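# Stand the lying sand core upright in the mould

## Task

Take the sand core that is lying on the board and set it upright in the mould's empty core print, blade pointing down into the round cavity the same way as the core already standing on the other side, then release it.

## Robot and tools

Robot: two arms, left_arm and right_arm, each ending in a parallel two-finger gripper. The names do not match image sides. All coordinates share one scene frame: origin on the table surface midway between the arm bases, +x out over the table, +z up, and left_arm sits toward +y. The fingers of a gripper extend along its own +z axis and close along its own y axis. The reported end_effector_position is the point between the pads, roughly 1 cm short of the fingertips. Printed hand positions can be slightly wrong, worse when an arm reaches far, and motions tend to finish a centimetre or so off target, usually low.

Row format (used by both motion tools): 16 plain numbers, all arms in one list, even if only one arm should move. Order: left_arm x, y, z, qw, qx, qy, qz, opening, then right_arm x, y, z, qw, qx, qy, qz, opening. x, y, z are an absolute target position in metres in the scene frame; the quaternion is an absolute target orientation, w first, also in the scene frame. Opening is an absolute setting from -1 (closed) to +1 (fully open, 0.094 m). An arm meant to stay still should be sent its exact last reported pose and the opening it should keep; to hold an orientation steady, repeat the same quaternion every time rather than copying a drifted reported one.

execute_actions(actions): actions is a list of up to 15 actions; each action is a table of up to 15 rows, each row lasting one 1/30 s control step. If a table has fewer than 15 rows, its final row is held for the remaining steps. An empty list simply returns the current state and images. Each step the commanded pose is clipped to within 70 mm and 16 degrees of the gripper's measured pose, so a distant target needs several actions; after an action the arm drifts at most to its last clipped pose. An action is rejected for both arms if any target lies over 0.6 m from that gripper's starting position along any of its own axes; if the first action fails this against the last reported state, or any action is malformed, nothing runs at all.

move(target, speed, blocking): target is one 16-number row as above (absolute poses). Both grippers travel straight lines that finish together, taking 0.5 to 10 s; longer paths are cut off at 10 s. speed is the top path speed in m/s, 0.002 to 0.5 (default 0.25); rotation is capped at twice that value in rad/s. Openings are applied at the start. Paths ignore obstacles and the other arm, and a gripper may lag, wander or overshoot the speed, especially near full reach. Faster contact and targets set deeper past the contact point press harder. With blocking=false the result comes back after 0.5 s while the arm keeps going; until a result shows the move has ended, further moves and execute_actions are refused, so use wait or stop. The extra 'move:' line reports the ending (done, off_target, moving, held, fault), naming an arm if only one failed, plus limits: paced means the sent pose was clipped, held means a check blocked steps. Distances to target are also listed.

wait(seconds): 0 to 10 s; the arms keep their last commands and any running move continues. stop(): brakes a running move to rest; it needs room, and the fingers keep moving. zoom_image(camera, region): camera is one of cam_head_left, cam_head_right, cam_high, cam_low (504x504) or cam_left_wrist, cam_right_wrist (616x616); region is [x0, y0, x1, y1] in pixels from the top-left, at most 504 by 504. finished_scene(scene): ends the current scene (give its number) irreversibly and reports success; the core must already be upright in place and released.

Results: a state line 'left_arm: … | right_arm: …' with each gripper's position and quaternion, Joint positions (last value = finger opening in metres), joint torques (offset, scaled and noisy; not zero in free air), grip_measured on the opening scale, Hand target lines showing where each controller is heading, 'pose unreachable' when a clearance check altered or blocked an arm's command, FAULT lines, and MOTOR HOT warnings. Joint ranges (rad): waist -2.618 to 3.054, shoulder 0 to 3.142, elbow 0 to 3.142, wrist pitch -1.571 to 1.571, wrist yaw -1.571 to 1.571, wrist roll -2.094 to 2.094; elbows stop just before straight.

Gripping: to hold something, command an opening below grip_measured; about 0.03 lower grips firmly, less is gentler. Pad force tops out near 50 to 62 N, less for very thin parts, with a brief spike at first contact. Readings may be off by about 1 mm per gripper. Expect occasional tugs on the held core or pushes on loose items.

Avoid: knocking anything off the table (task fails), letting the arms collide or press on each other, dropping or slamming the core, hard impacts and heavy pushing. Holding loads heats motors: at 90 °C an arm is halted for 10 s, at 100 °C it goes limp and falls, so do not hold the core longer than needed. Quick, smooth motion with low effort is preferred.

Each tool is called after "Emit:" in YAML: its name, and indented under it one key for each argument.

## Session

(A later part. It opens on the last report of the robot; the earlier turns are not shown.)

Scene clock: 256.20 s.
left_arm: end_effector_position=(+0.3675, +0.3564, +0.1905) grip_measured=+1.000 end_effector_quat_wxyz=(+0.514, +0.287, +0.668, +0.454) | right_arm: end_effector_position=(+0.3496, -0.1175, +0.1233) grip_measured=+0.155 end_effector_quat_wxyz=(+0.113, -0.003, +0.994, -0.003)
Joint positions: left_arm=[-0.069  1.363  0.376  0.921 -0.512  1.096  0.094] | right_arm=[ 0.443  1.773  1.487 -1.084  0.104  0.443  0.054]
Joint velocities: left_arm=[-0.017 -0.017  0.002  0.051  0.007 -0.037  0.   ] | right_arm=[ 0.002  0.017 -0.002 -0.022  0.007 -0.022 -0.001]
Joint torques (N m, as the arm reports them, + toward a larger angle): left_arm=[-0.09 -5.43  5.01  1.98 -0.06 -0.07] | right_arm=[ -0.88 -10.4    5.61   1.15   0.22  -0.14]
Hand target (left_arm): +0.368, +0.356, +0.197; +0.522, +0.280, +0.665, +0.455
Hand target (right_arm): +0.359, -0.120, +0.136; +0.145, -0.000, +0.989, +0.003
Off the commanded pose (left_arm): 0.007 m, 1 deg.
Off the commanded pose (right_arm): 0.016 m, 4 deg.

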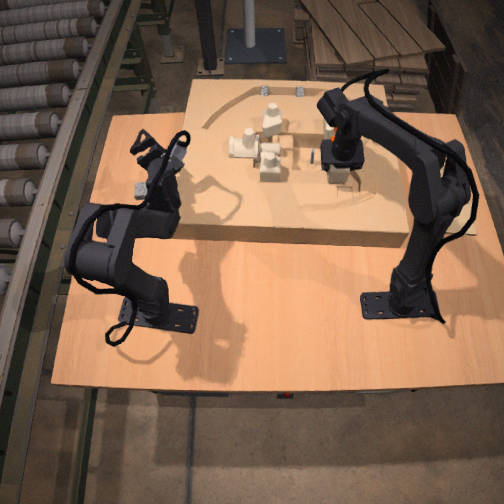

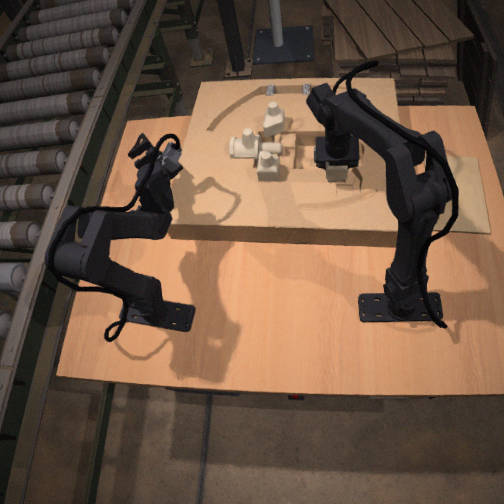

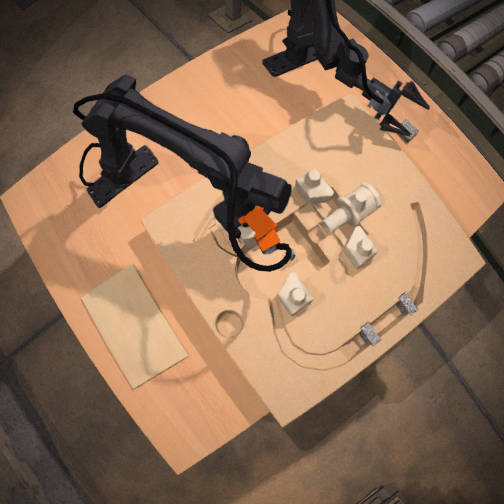

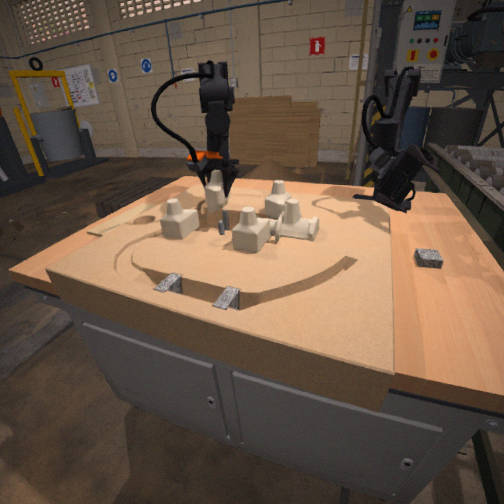

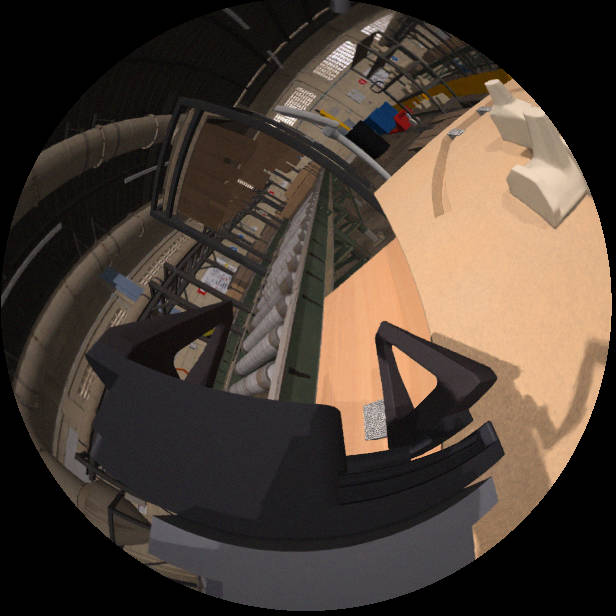

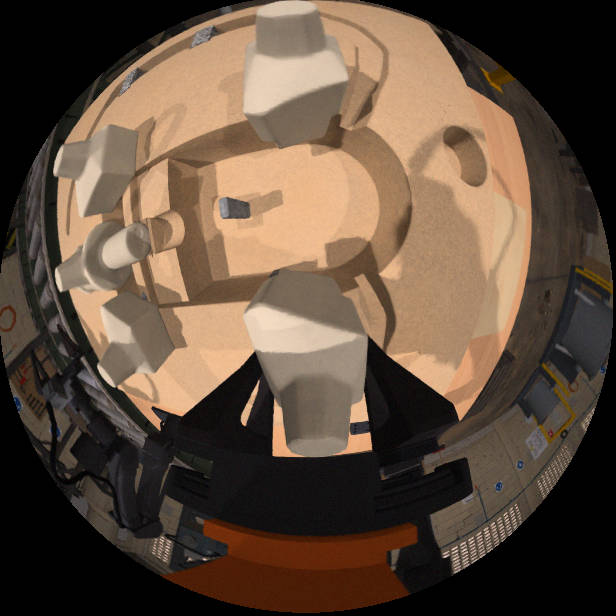

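Emit:
execute_actions:
  actions:
    - [[0.368,0.356,0.197,0.522,0.280,0.665,0.455,1,0.360,-0.1205,0.139,0.152,0,0.988,0.004,0.12]]
    - [[0.368,0.356,0.197,0.522,0.280,0.665,0.455,1,0.360,-0.121,0.139,0.152,0,0.988,0.004,0.12]]

Emit:
zoom_image:
  camera: "cam_head_left"
  region: [305,135,375,205]

Emit:
zoom_image:
  camera: "cam_low"
  region: [185,165,245,225]

Scene clock: 259.97 s.
left_arm: end_effector_position=(+0.3675, +0.3564, +0.1905) grip_measured=+1.000 end_effector_quat_wxyz=(+0.514, +0.287, +0.668, +0.454) | right_arm: end_effector_position=(+0.3513, -0.1176, +0.1237) grip_measured=+0.155 end_effector_quat_wxyz=(+0.117, -0.004, +0.993, -0.004)
Joint positions: left_arm=[-0.069  1.363  0.376  0.921 -0.512  1.096  0.094] | right_arm=[ 0.443  1.773  1.487 -1.078  0.109  0.44   0.054]
Joint velocities: left_arm=[-0.022 -0.007  0.012 -0.051 -0.022  0.007  0.   ] | right_arm=[-0.007 -0.007 -0.002 -0.066 -0.066  0.007 -0.001]
Joint torques (N m, as the arm reports them, + toward a larger angle): left_arm=[-0.13 -5.34  4.95  1.99 -0.05 -0.04] | right_arm=[ -0.93 -11.23   5.38   1.17   0.24  -0.13]
Hand target (left_arm): +0.368, +0.356, +0.197; +0.522, +0.280, +0.665, +0.455
Hand target (right_arm): +0.360, -0.121, +0.139; +0.152, +0.000, +0.988, +0.003
Off the commanded pose (left_arm): 0.007 m, 1 deg.
Off the commanded pose (right_arm): 0.018 m, 4 deg.

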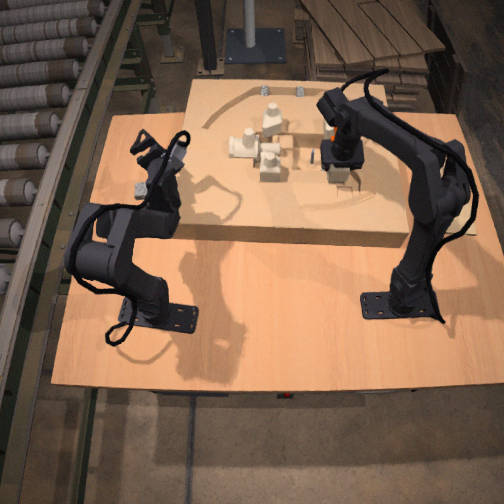

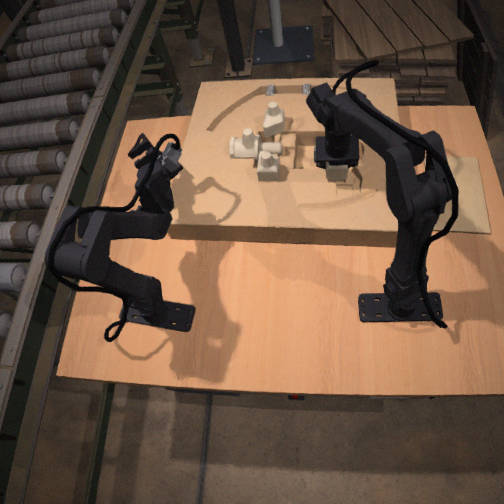

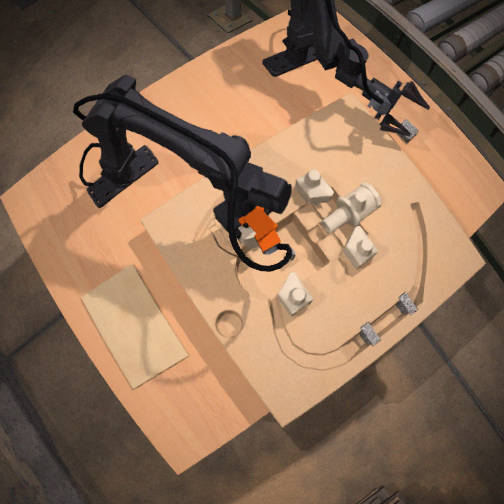

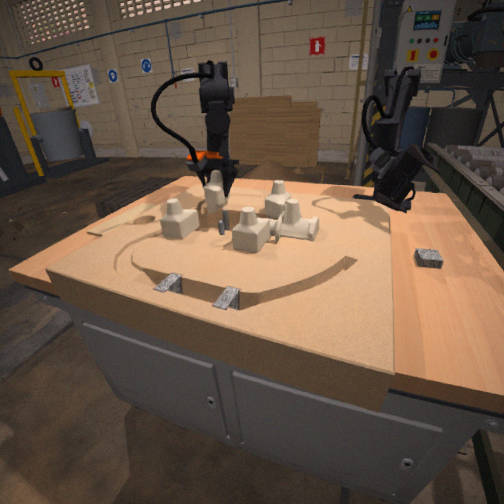

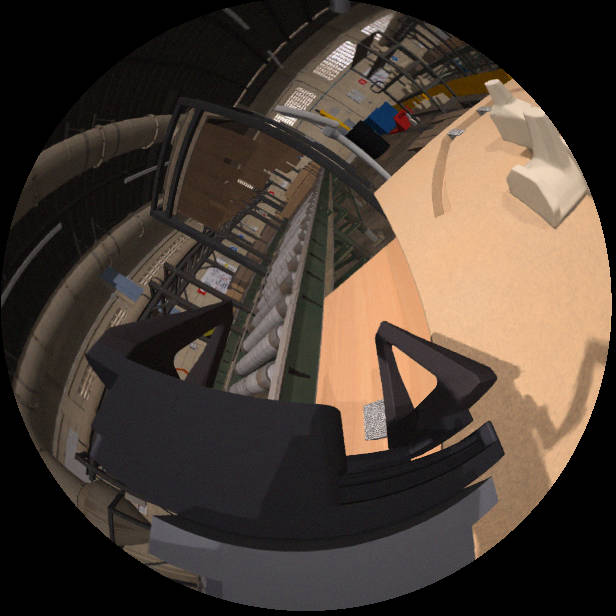

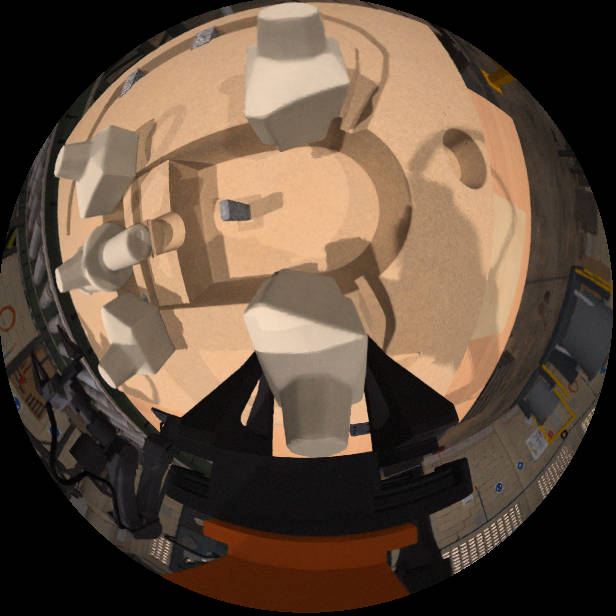

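Region (305, 135, 375, 205) of cam_head_left's 504x504 image, scaled by 7.200, with more detail than that image has.

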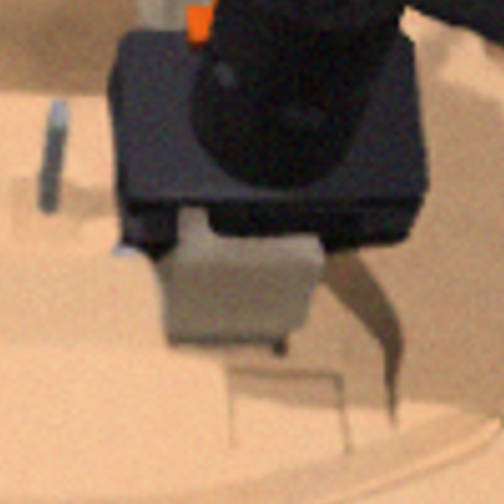

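Region (185, 165, 245, 225) of cam_low's 504x504 image, scaled by 8.400, with more detail than that image has.

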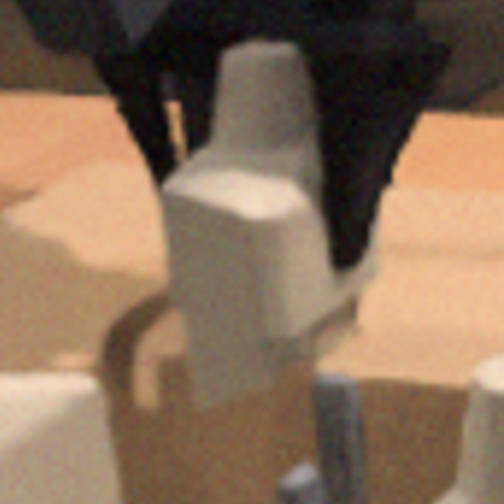

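Position is now about (0.3513, −0.1176), so I lower from here.

Emit:
execute_actions:
  actions:
    - [[0.368,0.356,0.197,0.522,0.280,0.665,0.455,1,0.359,-0.120,0.135,0.148,0,0.989,0.004,0.12]]
    - [[0.368,0.356,0.197,0.522,0.280,0.665,0.455,1,0.358,-0.1195,0.131,0.144,0,0.99,0.004,0.12]]

Emit:
zoom_image:
  camera: "cam_head_left"
  region: [305,135,375,205]

Emit:
zoom_image:
  camera: "cam_low"
  region: [185,165,245,225]

Scene clock: 264.07 s.
left_arm: end_effector_position=(+0.3675, +0.3564, +0.1905) grip_measured=+1.000 end_effector_quat_wxyz=(+0.514, +0.287, +0.668, +0.454) | right_arm: end_effector_position=(+0.3514, -0.1177, +0.1228) grip_measured=+0.155 end_effector_quat_wxyz=(+0.117, -0.004, +0.993, -0.004)
Joint positions: left_arm=[-0.069  1.363  0.376  0.921 -0.512  1.096  0.094] | right_arm=[ 0.443  1.773  1.484 -1.074  0.11   0.44   0.054]
Joint velocities: left_arm=[-0.022 -0.002 -0.027 -0.022  0.007 -0.022  0.   ] | right_arm=[ 0.017 -0.002 -0.022  0.022  0.007 -0.051 -0.   ]
Joint torques (N m, as the arm reports them, + toward a larger angle): left_arm=[-0.05 -5.5   4.96  1.95 -0.06 -0.05] | right_arm=[ -0.72 -10.4    4.6    1.23   0.16  -0.08]
Hand target (left_arm): +0.368, +0.356, +0.197; +0.522, +0.280, +0.665, +0.455
Hand target (right_arm): +0.358, -0.120, +0.131; +0.144, -0.000, +0.990, +0.003
Off the commanded pose (left_arm): 0.007 m, 1 deg.
Off the commanded pose (right_arm): 0.011 m, 3 deg.

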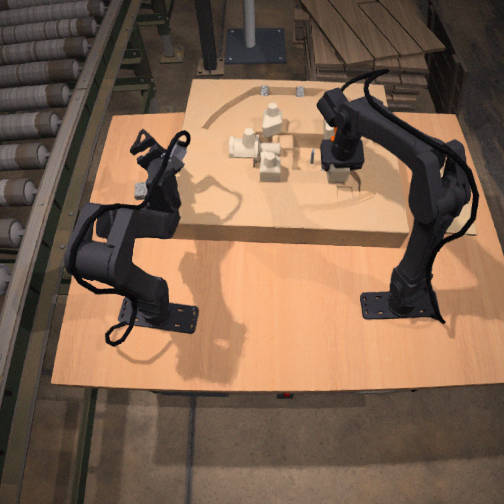

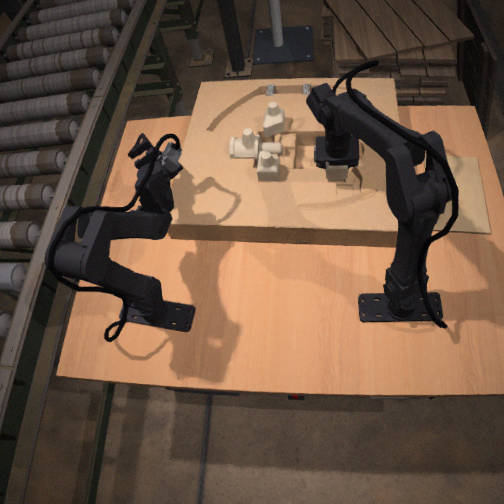

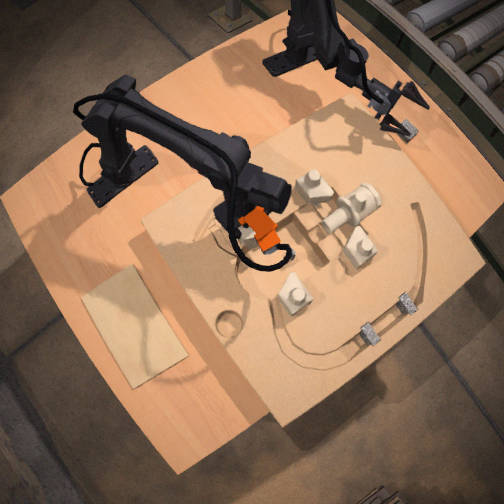

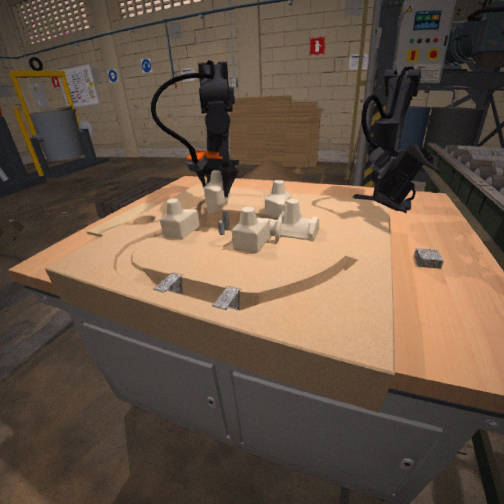

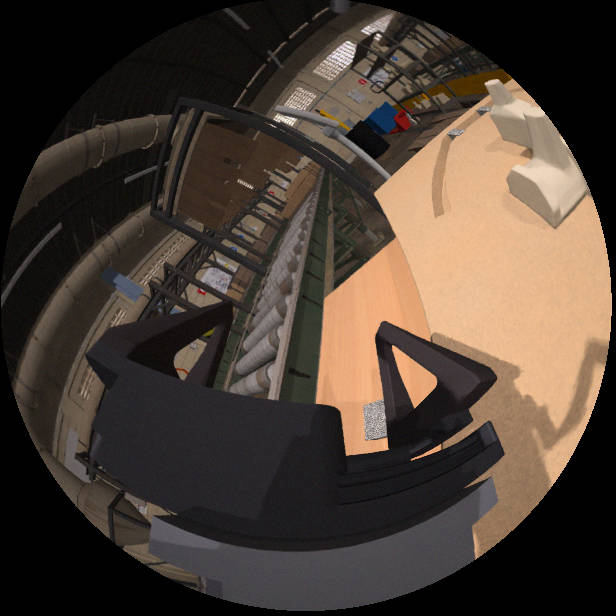

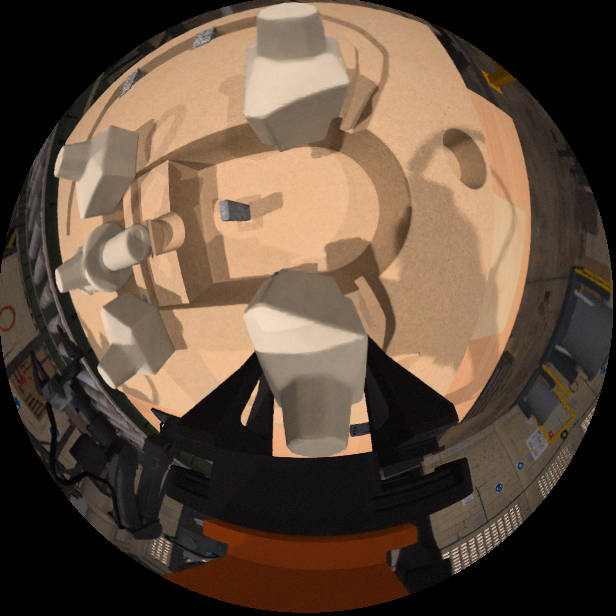

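Region (305, 135, 375, 205) of cam_head_left's 504x504 image, scaled by 7.200, with more detail than that image has.

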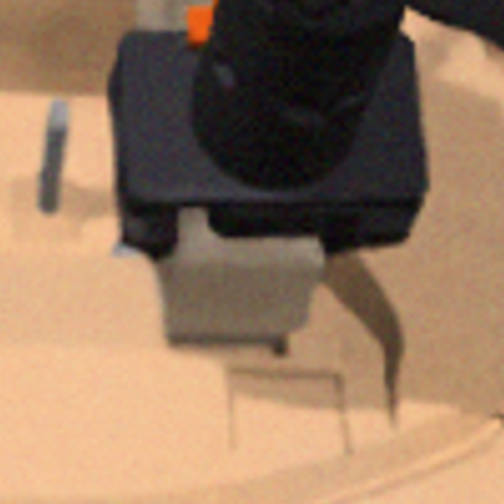

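Region (185, 165, 245, 225) of cam_low's 504x504 image, scaled by 8.400, with more detail than that image has.

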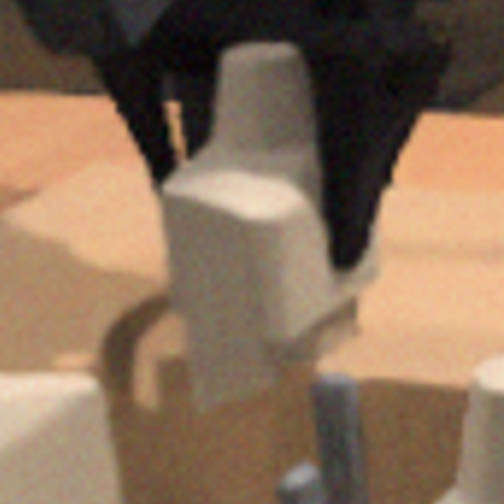

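Emit:
execute_actions:
  actions:
    - [[0.368,0.356,0.197,0.522,0.280,0.665,0.455,1,0.358,-0.119,0.135,0.144,0,0.99,0.004,0.14]]
    - [[0.368,0.356,0.197,0.522,0.280,0.665,0.455,1,0.358,-0.119,0.135,0.144,0,0.99,0.004,0.15]]
    - [[0.368,0.356,0.197,0.522,0.280,0.665,0.455,1,0.358,-0.119,0.135,0.144,0,0.99,0.004,0.165]]
    - [[0.368,0.356,0.197,0.522,0.280,0.665,0.455,1,0.358,-0.119,0.135,0.144,0,0.99,0.004,0.20]]

Emit:
zoom_image:
  camera: "cam_head_left"
  region: [305,135,375,205]

Emit:
zoom_image:
  camera: "cam_low"
  region: [185,165,245,225]

Scene clock: 270.50 s.
left_arm: end_effector_position=(+0.3675, +0.3564, +0.1905) grip_measured=+1.000 end_effector_quat_wxyz=(+0.514, +0.287, +0.668, +0.454) | right_arm: end_effector_position=(+0.3548, -0.1193, +0.1235) grip_measured=+0.199 end_effector_quat_wxyz=(+0.123, -0.002, +0.992, -0.006)
Joint positions: left_arm=[-0.069  1.363  0.376  0.921 -0.512  1.096  0.094] | right_arm=[ 0.44   1.773  1.484 -1.064  0.119  0.44   0.056]
Joint velocities: left_arm=[ 0.002  0.007 -0.017 -0.066 -0.007 -0.022  0.   ] | right_arm=[-0.007 -0.007 -0.032 -0.051  0.051  0.037 -0.001]
Joint torques (N m, as the arm reports them, + toward a larger angle): left_arm=[-0.14 -5.42  4.95  1.94 -0.05 -0.06] | right_arm=[ -0.33 -10.46   5.61   0.99   0.06  -0.07]
Hand target (left_arm): +0.368, +0.356, +0.197; +0.522, +0.280, +0.665, +0.455
Hand target (right_arm): +0.358, -0.119, +0.135; +0.144, -0.000, +0.990, +0.004
Off the commanded pose (left_arm): 0.007 m, 1 deg.
Off the commanded pose (right_arm): 0.012 m, 3 deg.

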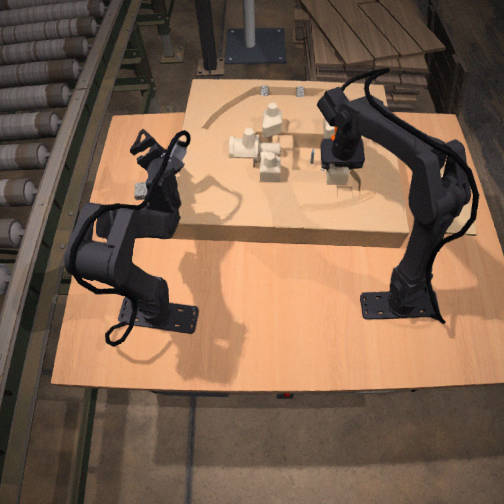

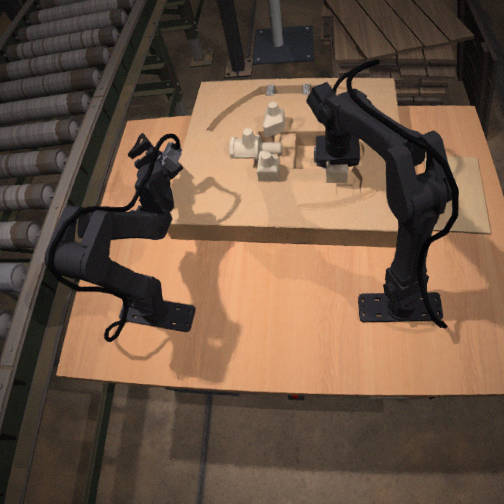

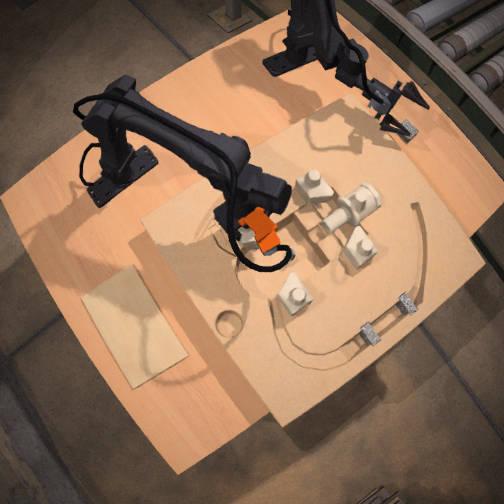

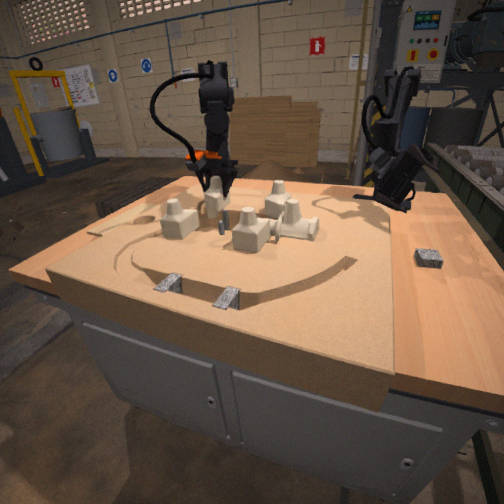

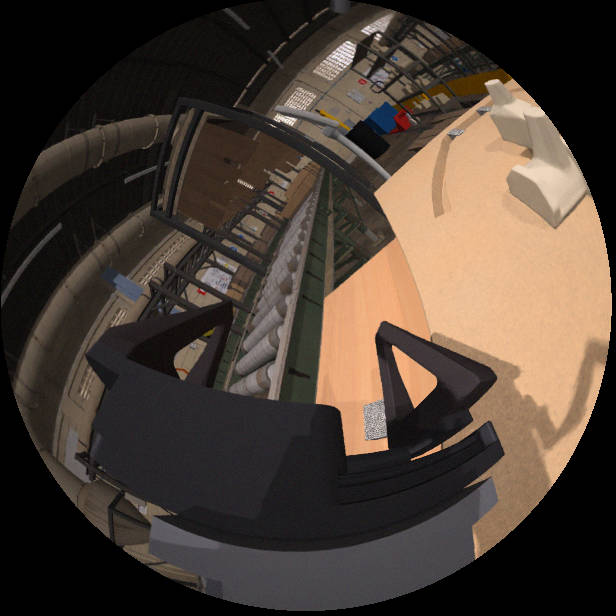

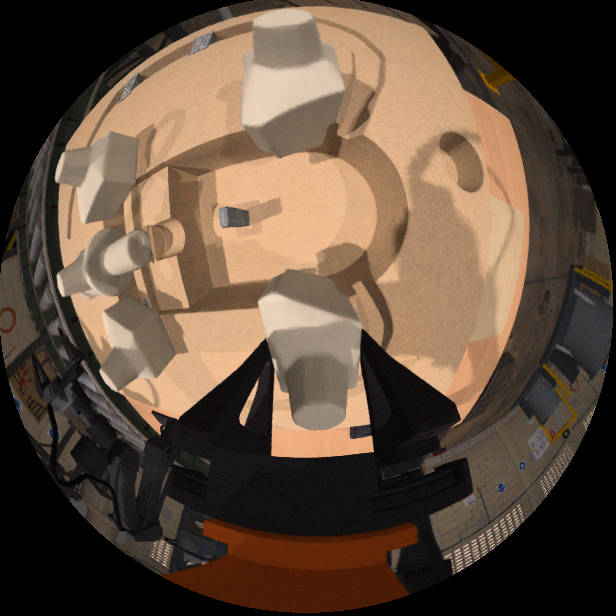

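Region (305, 135, 375, 205) of cam_head_left's 504x504 image, scaled by 7.200, with more detail than that image has.

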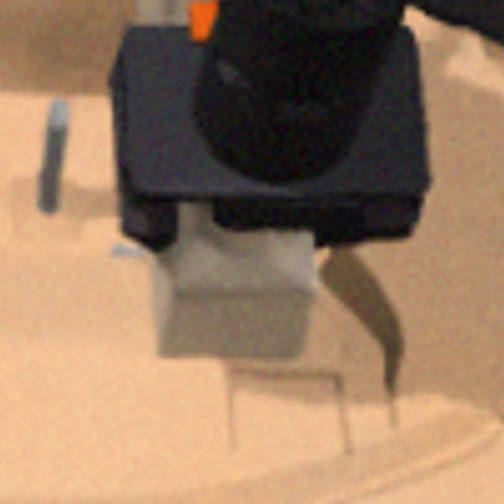

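Region (185, 165, 245, 225) of cam_low's 504x504 image, scaled by 8.400, with more detail than that image has.

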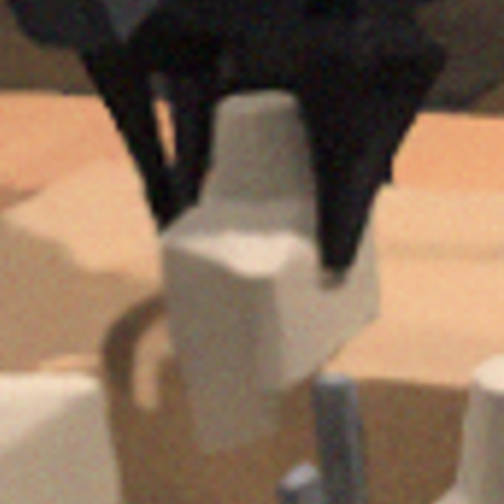

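The core has slid into the print. Opening the gripper and retreating.

Emit:
execute_actions:
  actions:
    - [[0.368,0.356,0.197,0.522,0.280,0.665,0.455,1,0.358,-0.119,0.135,0.144,0,0.99,0.004,0.7]]

Emit:
move:
  target: [0.368,0.356,0.197,0.522,0.280,0.665,0.455,1,0.345,-0.119,0.24,0.144,0,0.99,0.004,0.7]
  speed: 0.15

Emit:
zoom_image:
  camera: "cam_low"
  region: [150,160,250,260]

Scene clock: 274.10 s.
left_arm: end_effector_position=(+0.3675, +0.3564, +0.1905) grip_measured=+1.000 end_effector_quat_wxyz=(+0.514, +0.287, +0.668, +0.454) | right_arm: end_effector_position=(+0.3561, -0.1187, +0.1239) grip_measured=+0.698 end_effector_quat_wxyz=(+0.126, -0.001, +0.992, -0.005)
Joint positions: left_arm=[-0.069  1.363  0.376  0.921 -0.512  1.096  0.094] | right_arm=[ 0.44   1.773  1.484 -1.058  0.119  0.44   0.08 ]
Joint velocities: left_arm=[-0.017  0.007 -0.017  0.066  0.037 -0.007  0.   ] | right_arm=[-0.007 -0.002 -0.007 -0.007  0.051 -0.037  0.   ]
Joint torques (N m, as the arm reports them, + toward a larger angle): left_arm=[ 0.04 -5.45  4.93  1.96 -0.03 -0.06] | right_arm=[ -0.36 -10.43   5.62   0.93   0.06  -0.07]
Hand target (left_arm): +0.368, +0.356, +0.197; +0.522, +0.280, +0.665, +0.455
Hand target (right_arm): +0.358, -0.119, +0.135; +0.144, -0.000, +0.990, +0.003
Off the commanded pose (left_arm): 0.007 m, 1 deg.
Off the commanded pose (right_arm): 0.011 m, 2 deg.

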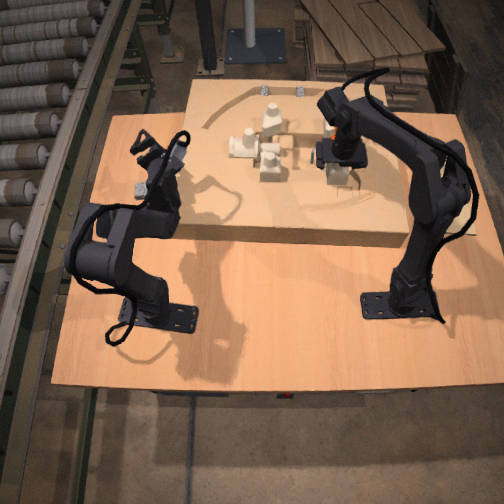

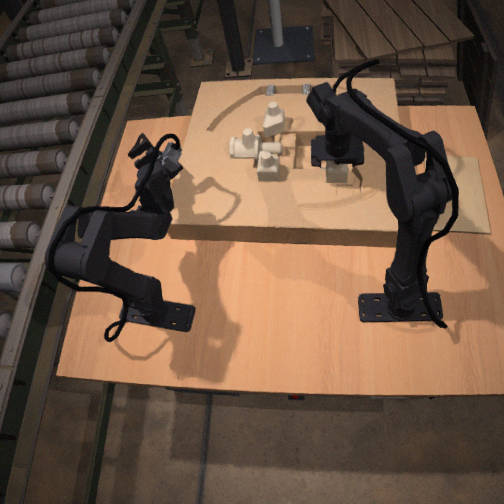

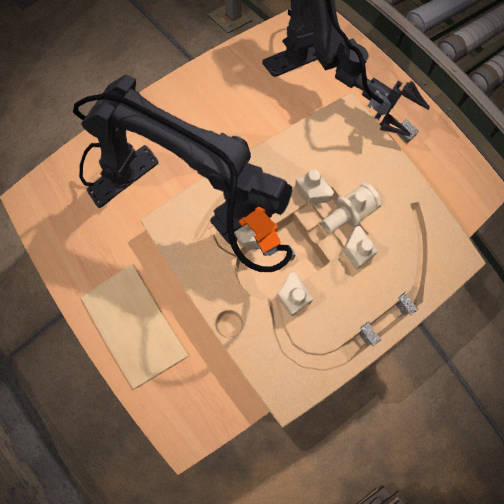

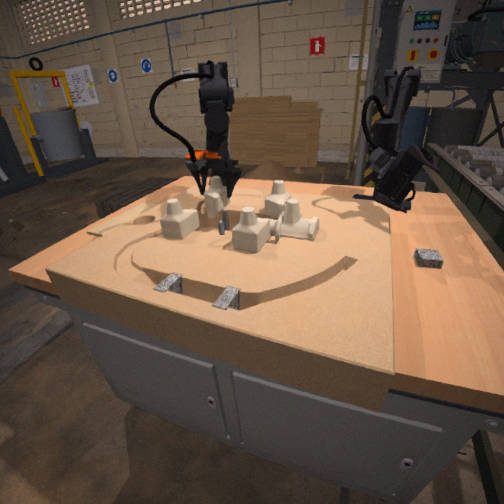

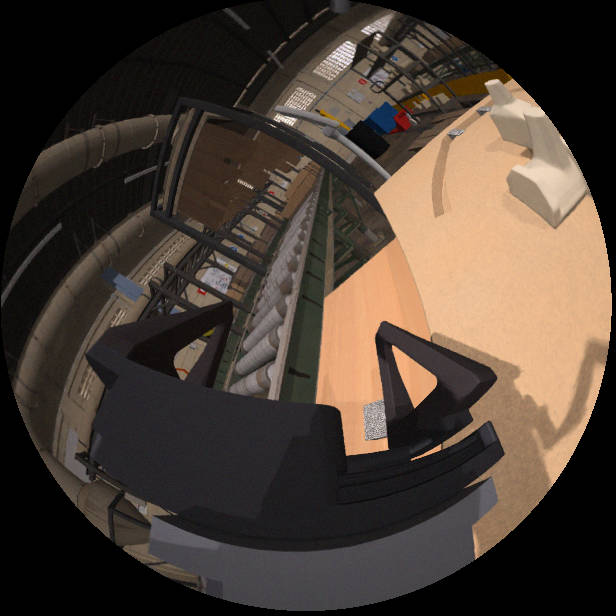

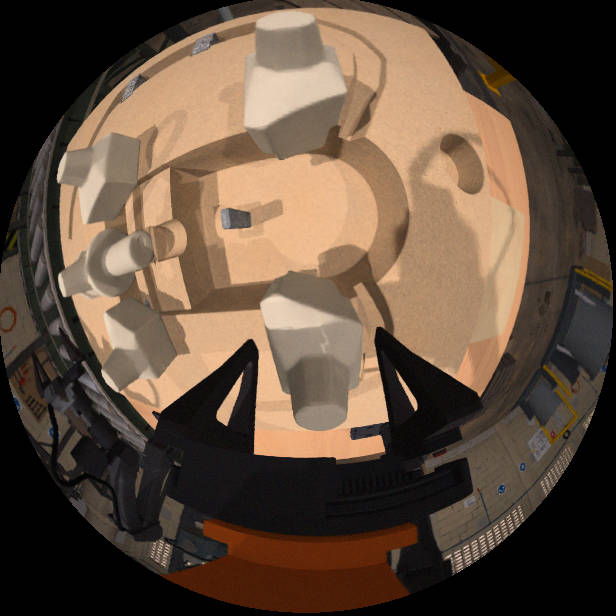

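Scene clock: 275.57 s.
left_arm: end_effector_position=(+0.3675, +0.3564, +0.1905) grip_measured=+1.000 end_effector_quat_wxyz=(+0.514, +0.287, +0.668, +0.454) | right_arm: end_effector_position=(+0.3440, -0.1223, +0.2353) grip_measured=+0.698 end_effector_quat_wxyz=(+0.139, -0.001, +0.990, +0.002)
Joint positions: left_arm=[-0.069  1.363  0.376  0.921 -0.512  1.096  0.094] | right_arm=[ 0.445  1.773  1.929 -1.476  0.119  0.445  0.08 ]
Joint velocities: left_arm=[ 0.012  0.002 -0.007  0.022  0.051  0.007  0.   ] | right_arm=[ 0.002 -0.007 -0.012 -0.022  0.066  0.007  0.001]
Joint torques (N m, as the arm reports them, + toward a larger angle): left_arm=[-0.07 -5.4   4.85  1.98 -0.05 -0.06] | right_arm=[ 0.62 -6.72  7.47  0.8   0.1   0.07]
Hand target (left_arm): +0.368, +0.356, +0.197; +0.522, +0.280, +0.665, +0.455
Hand target (right_arm): +0.346, -0.118, +0.240; +0.144, -0.000, +0.990, +0.004
Off the commanded pose (left_arm): 0.007 m, 1 deg.
Off the commanded pose (right_arm): 0.006 m, 1 deg.
move: done

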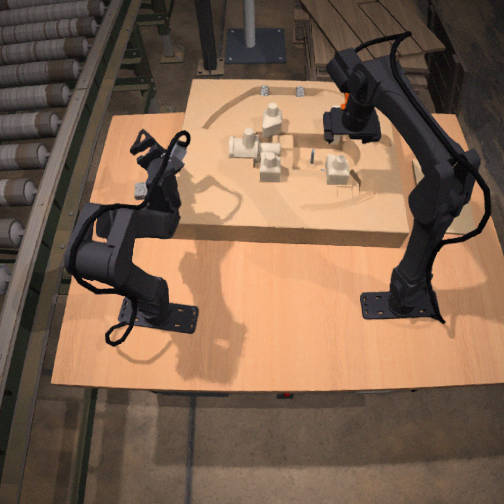

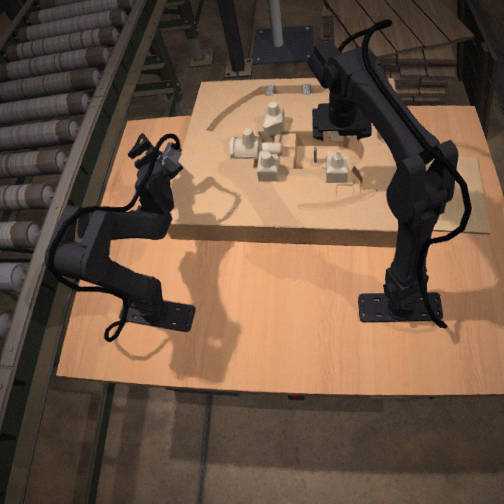

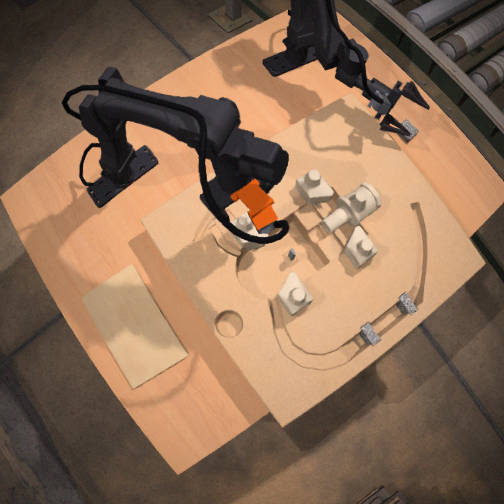

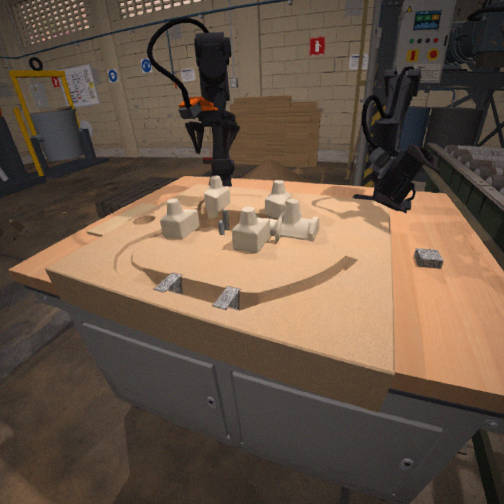

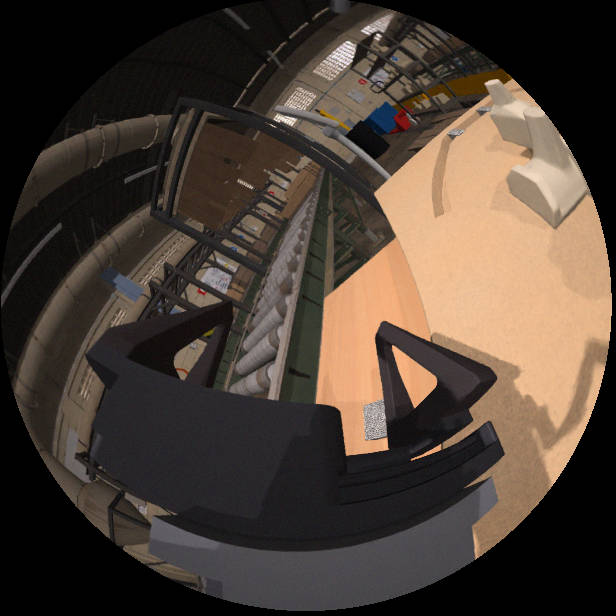

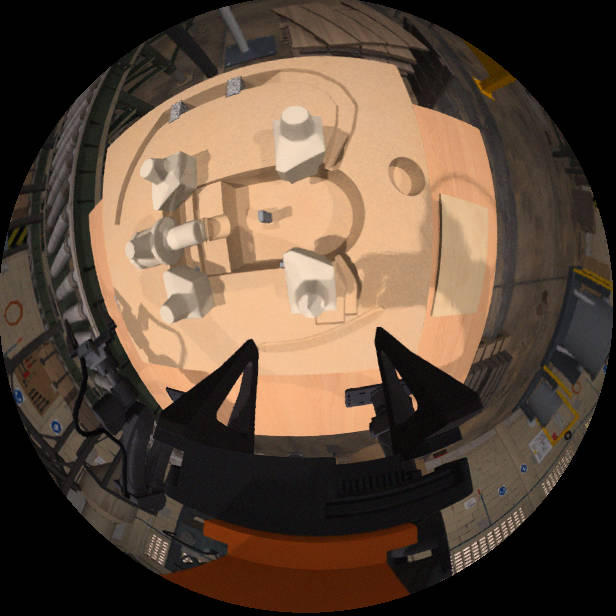

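Region (150, 160, 250, 260) of cam_low's 504x504 image, scaled by 5.040, with more detail than that image has.

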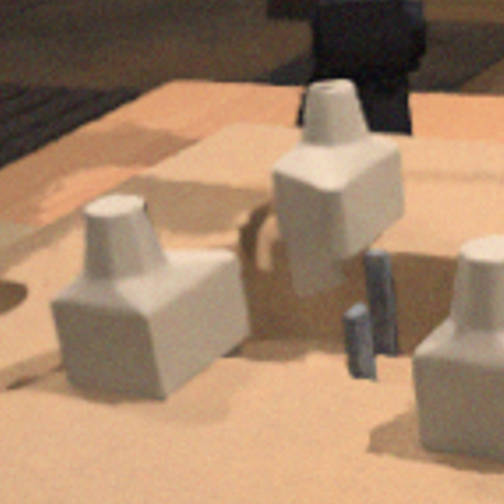

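Emit:
finished_scene:
  scene: 2

The scene is finished: the task was done.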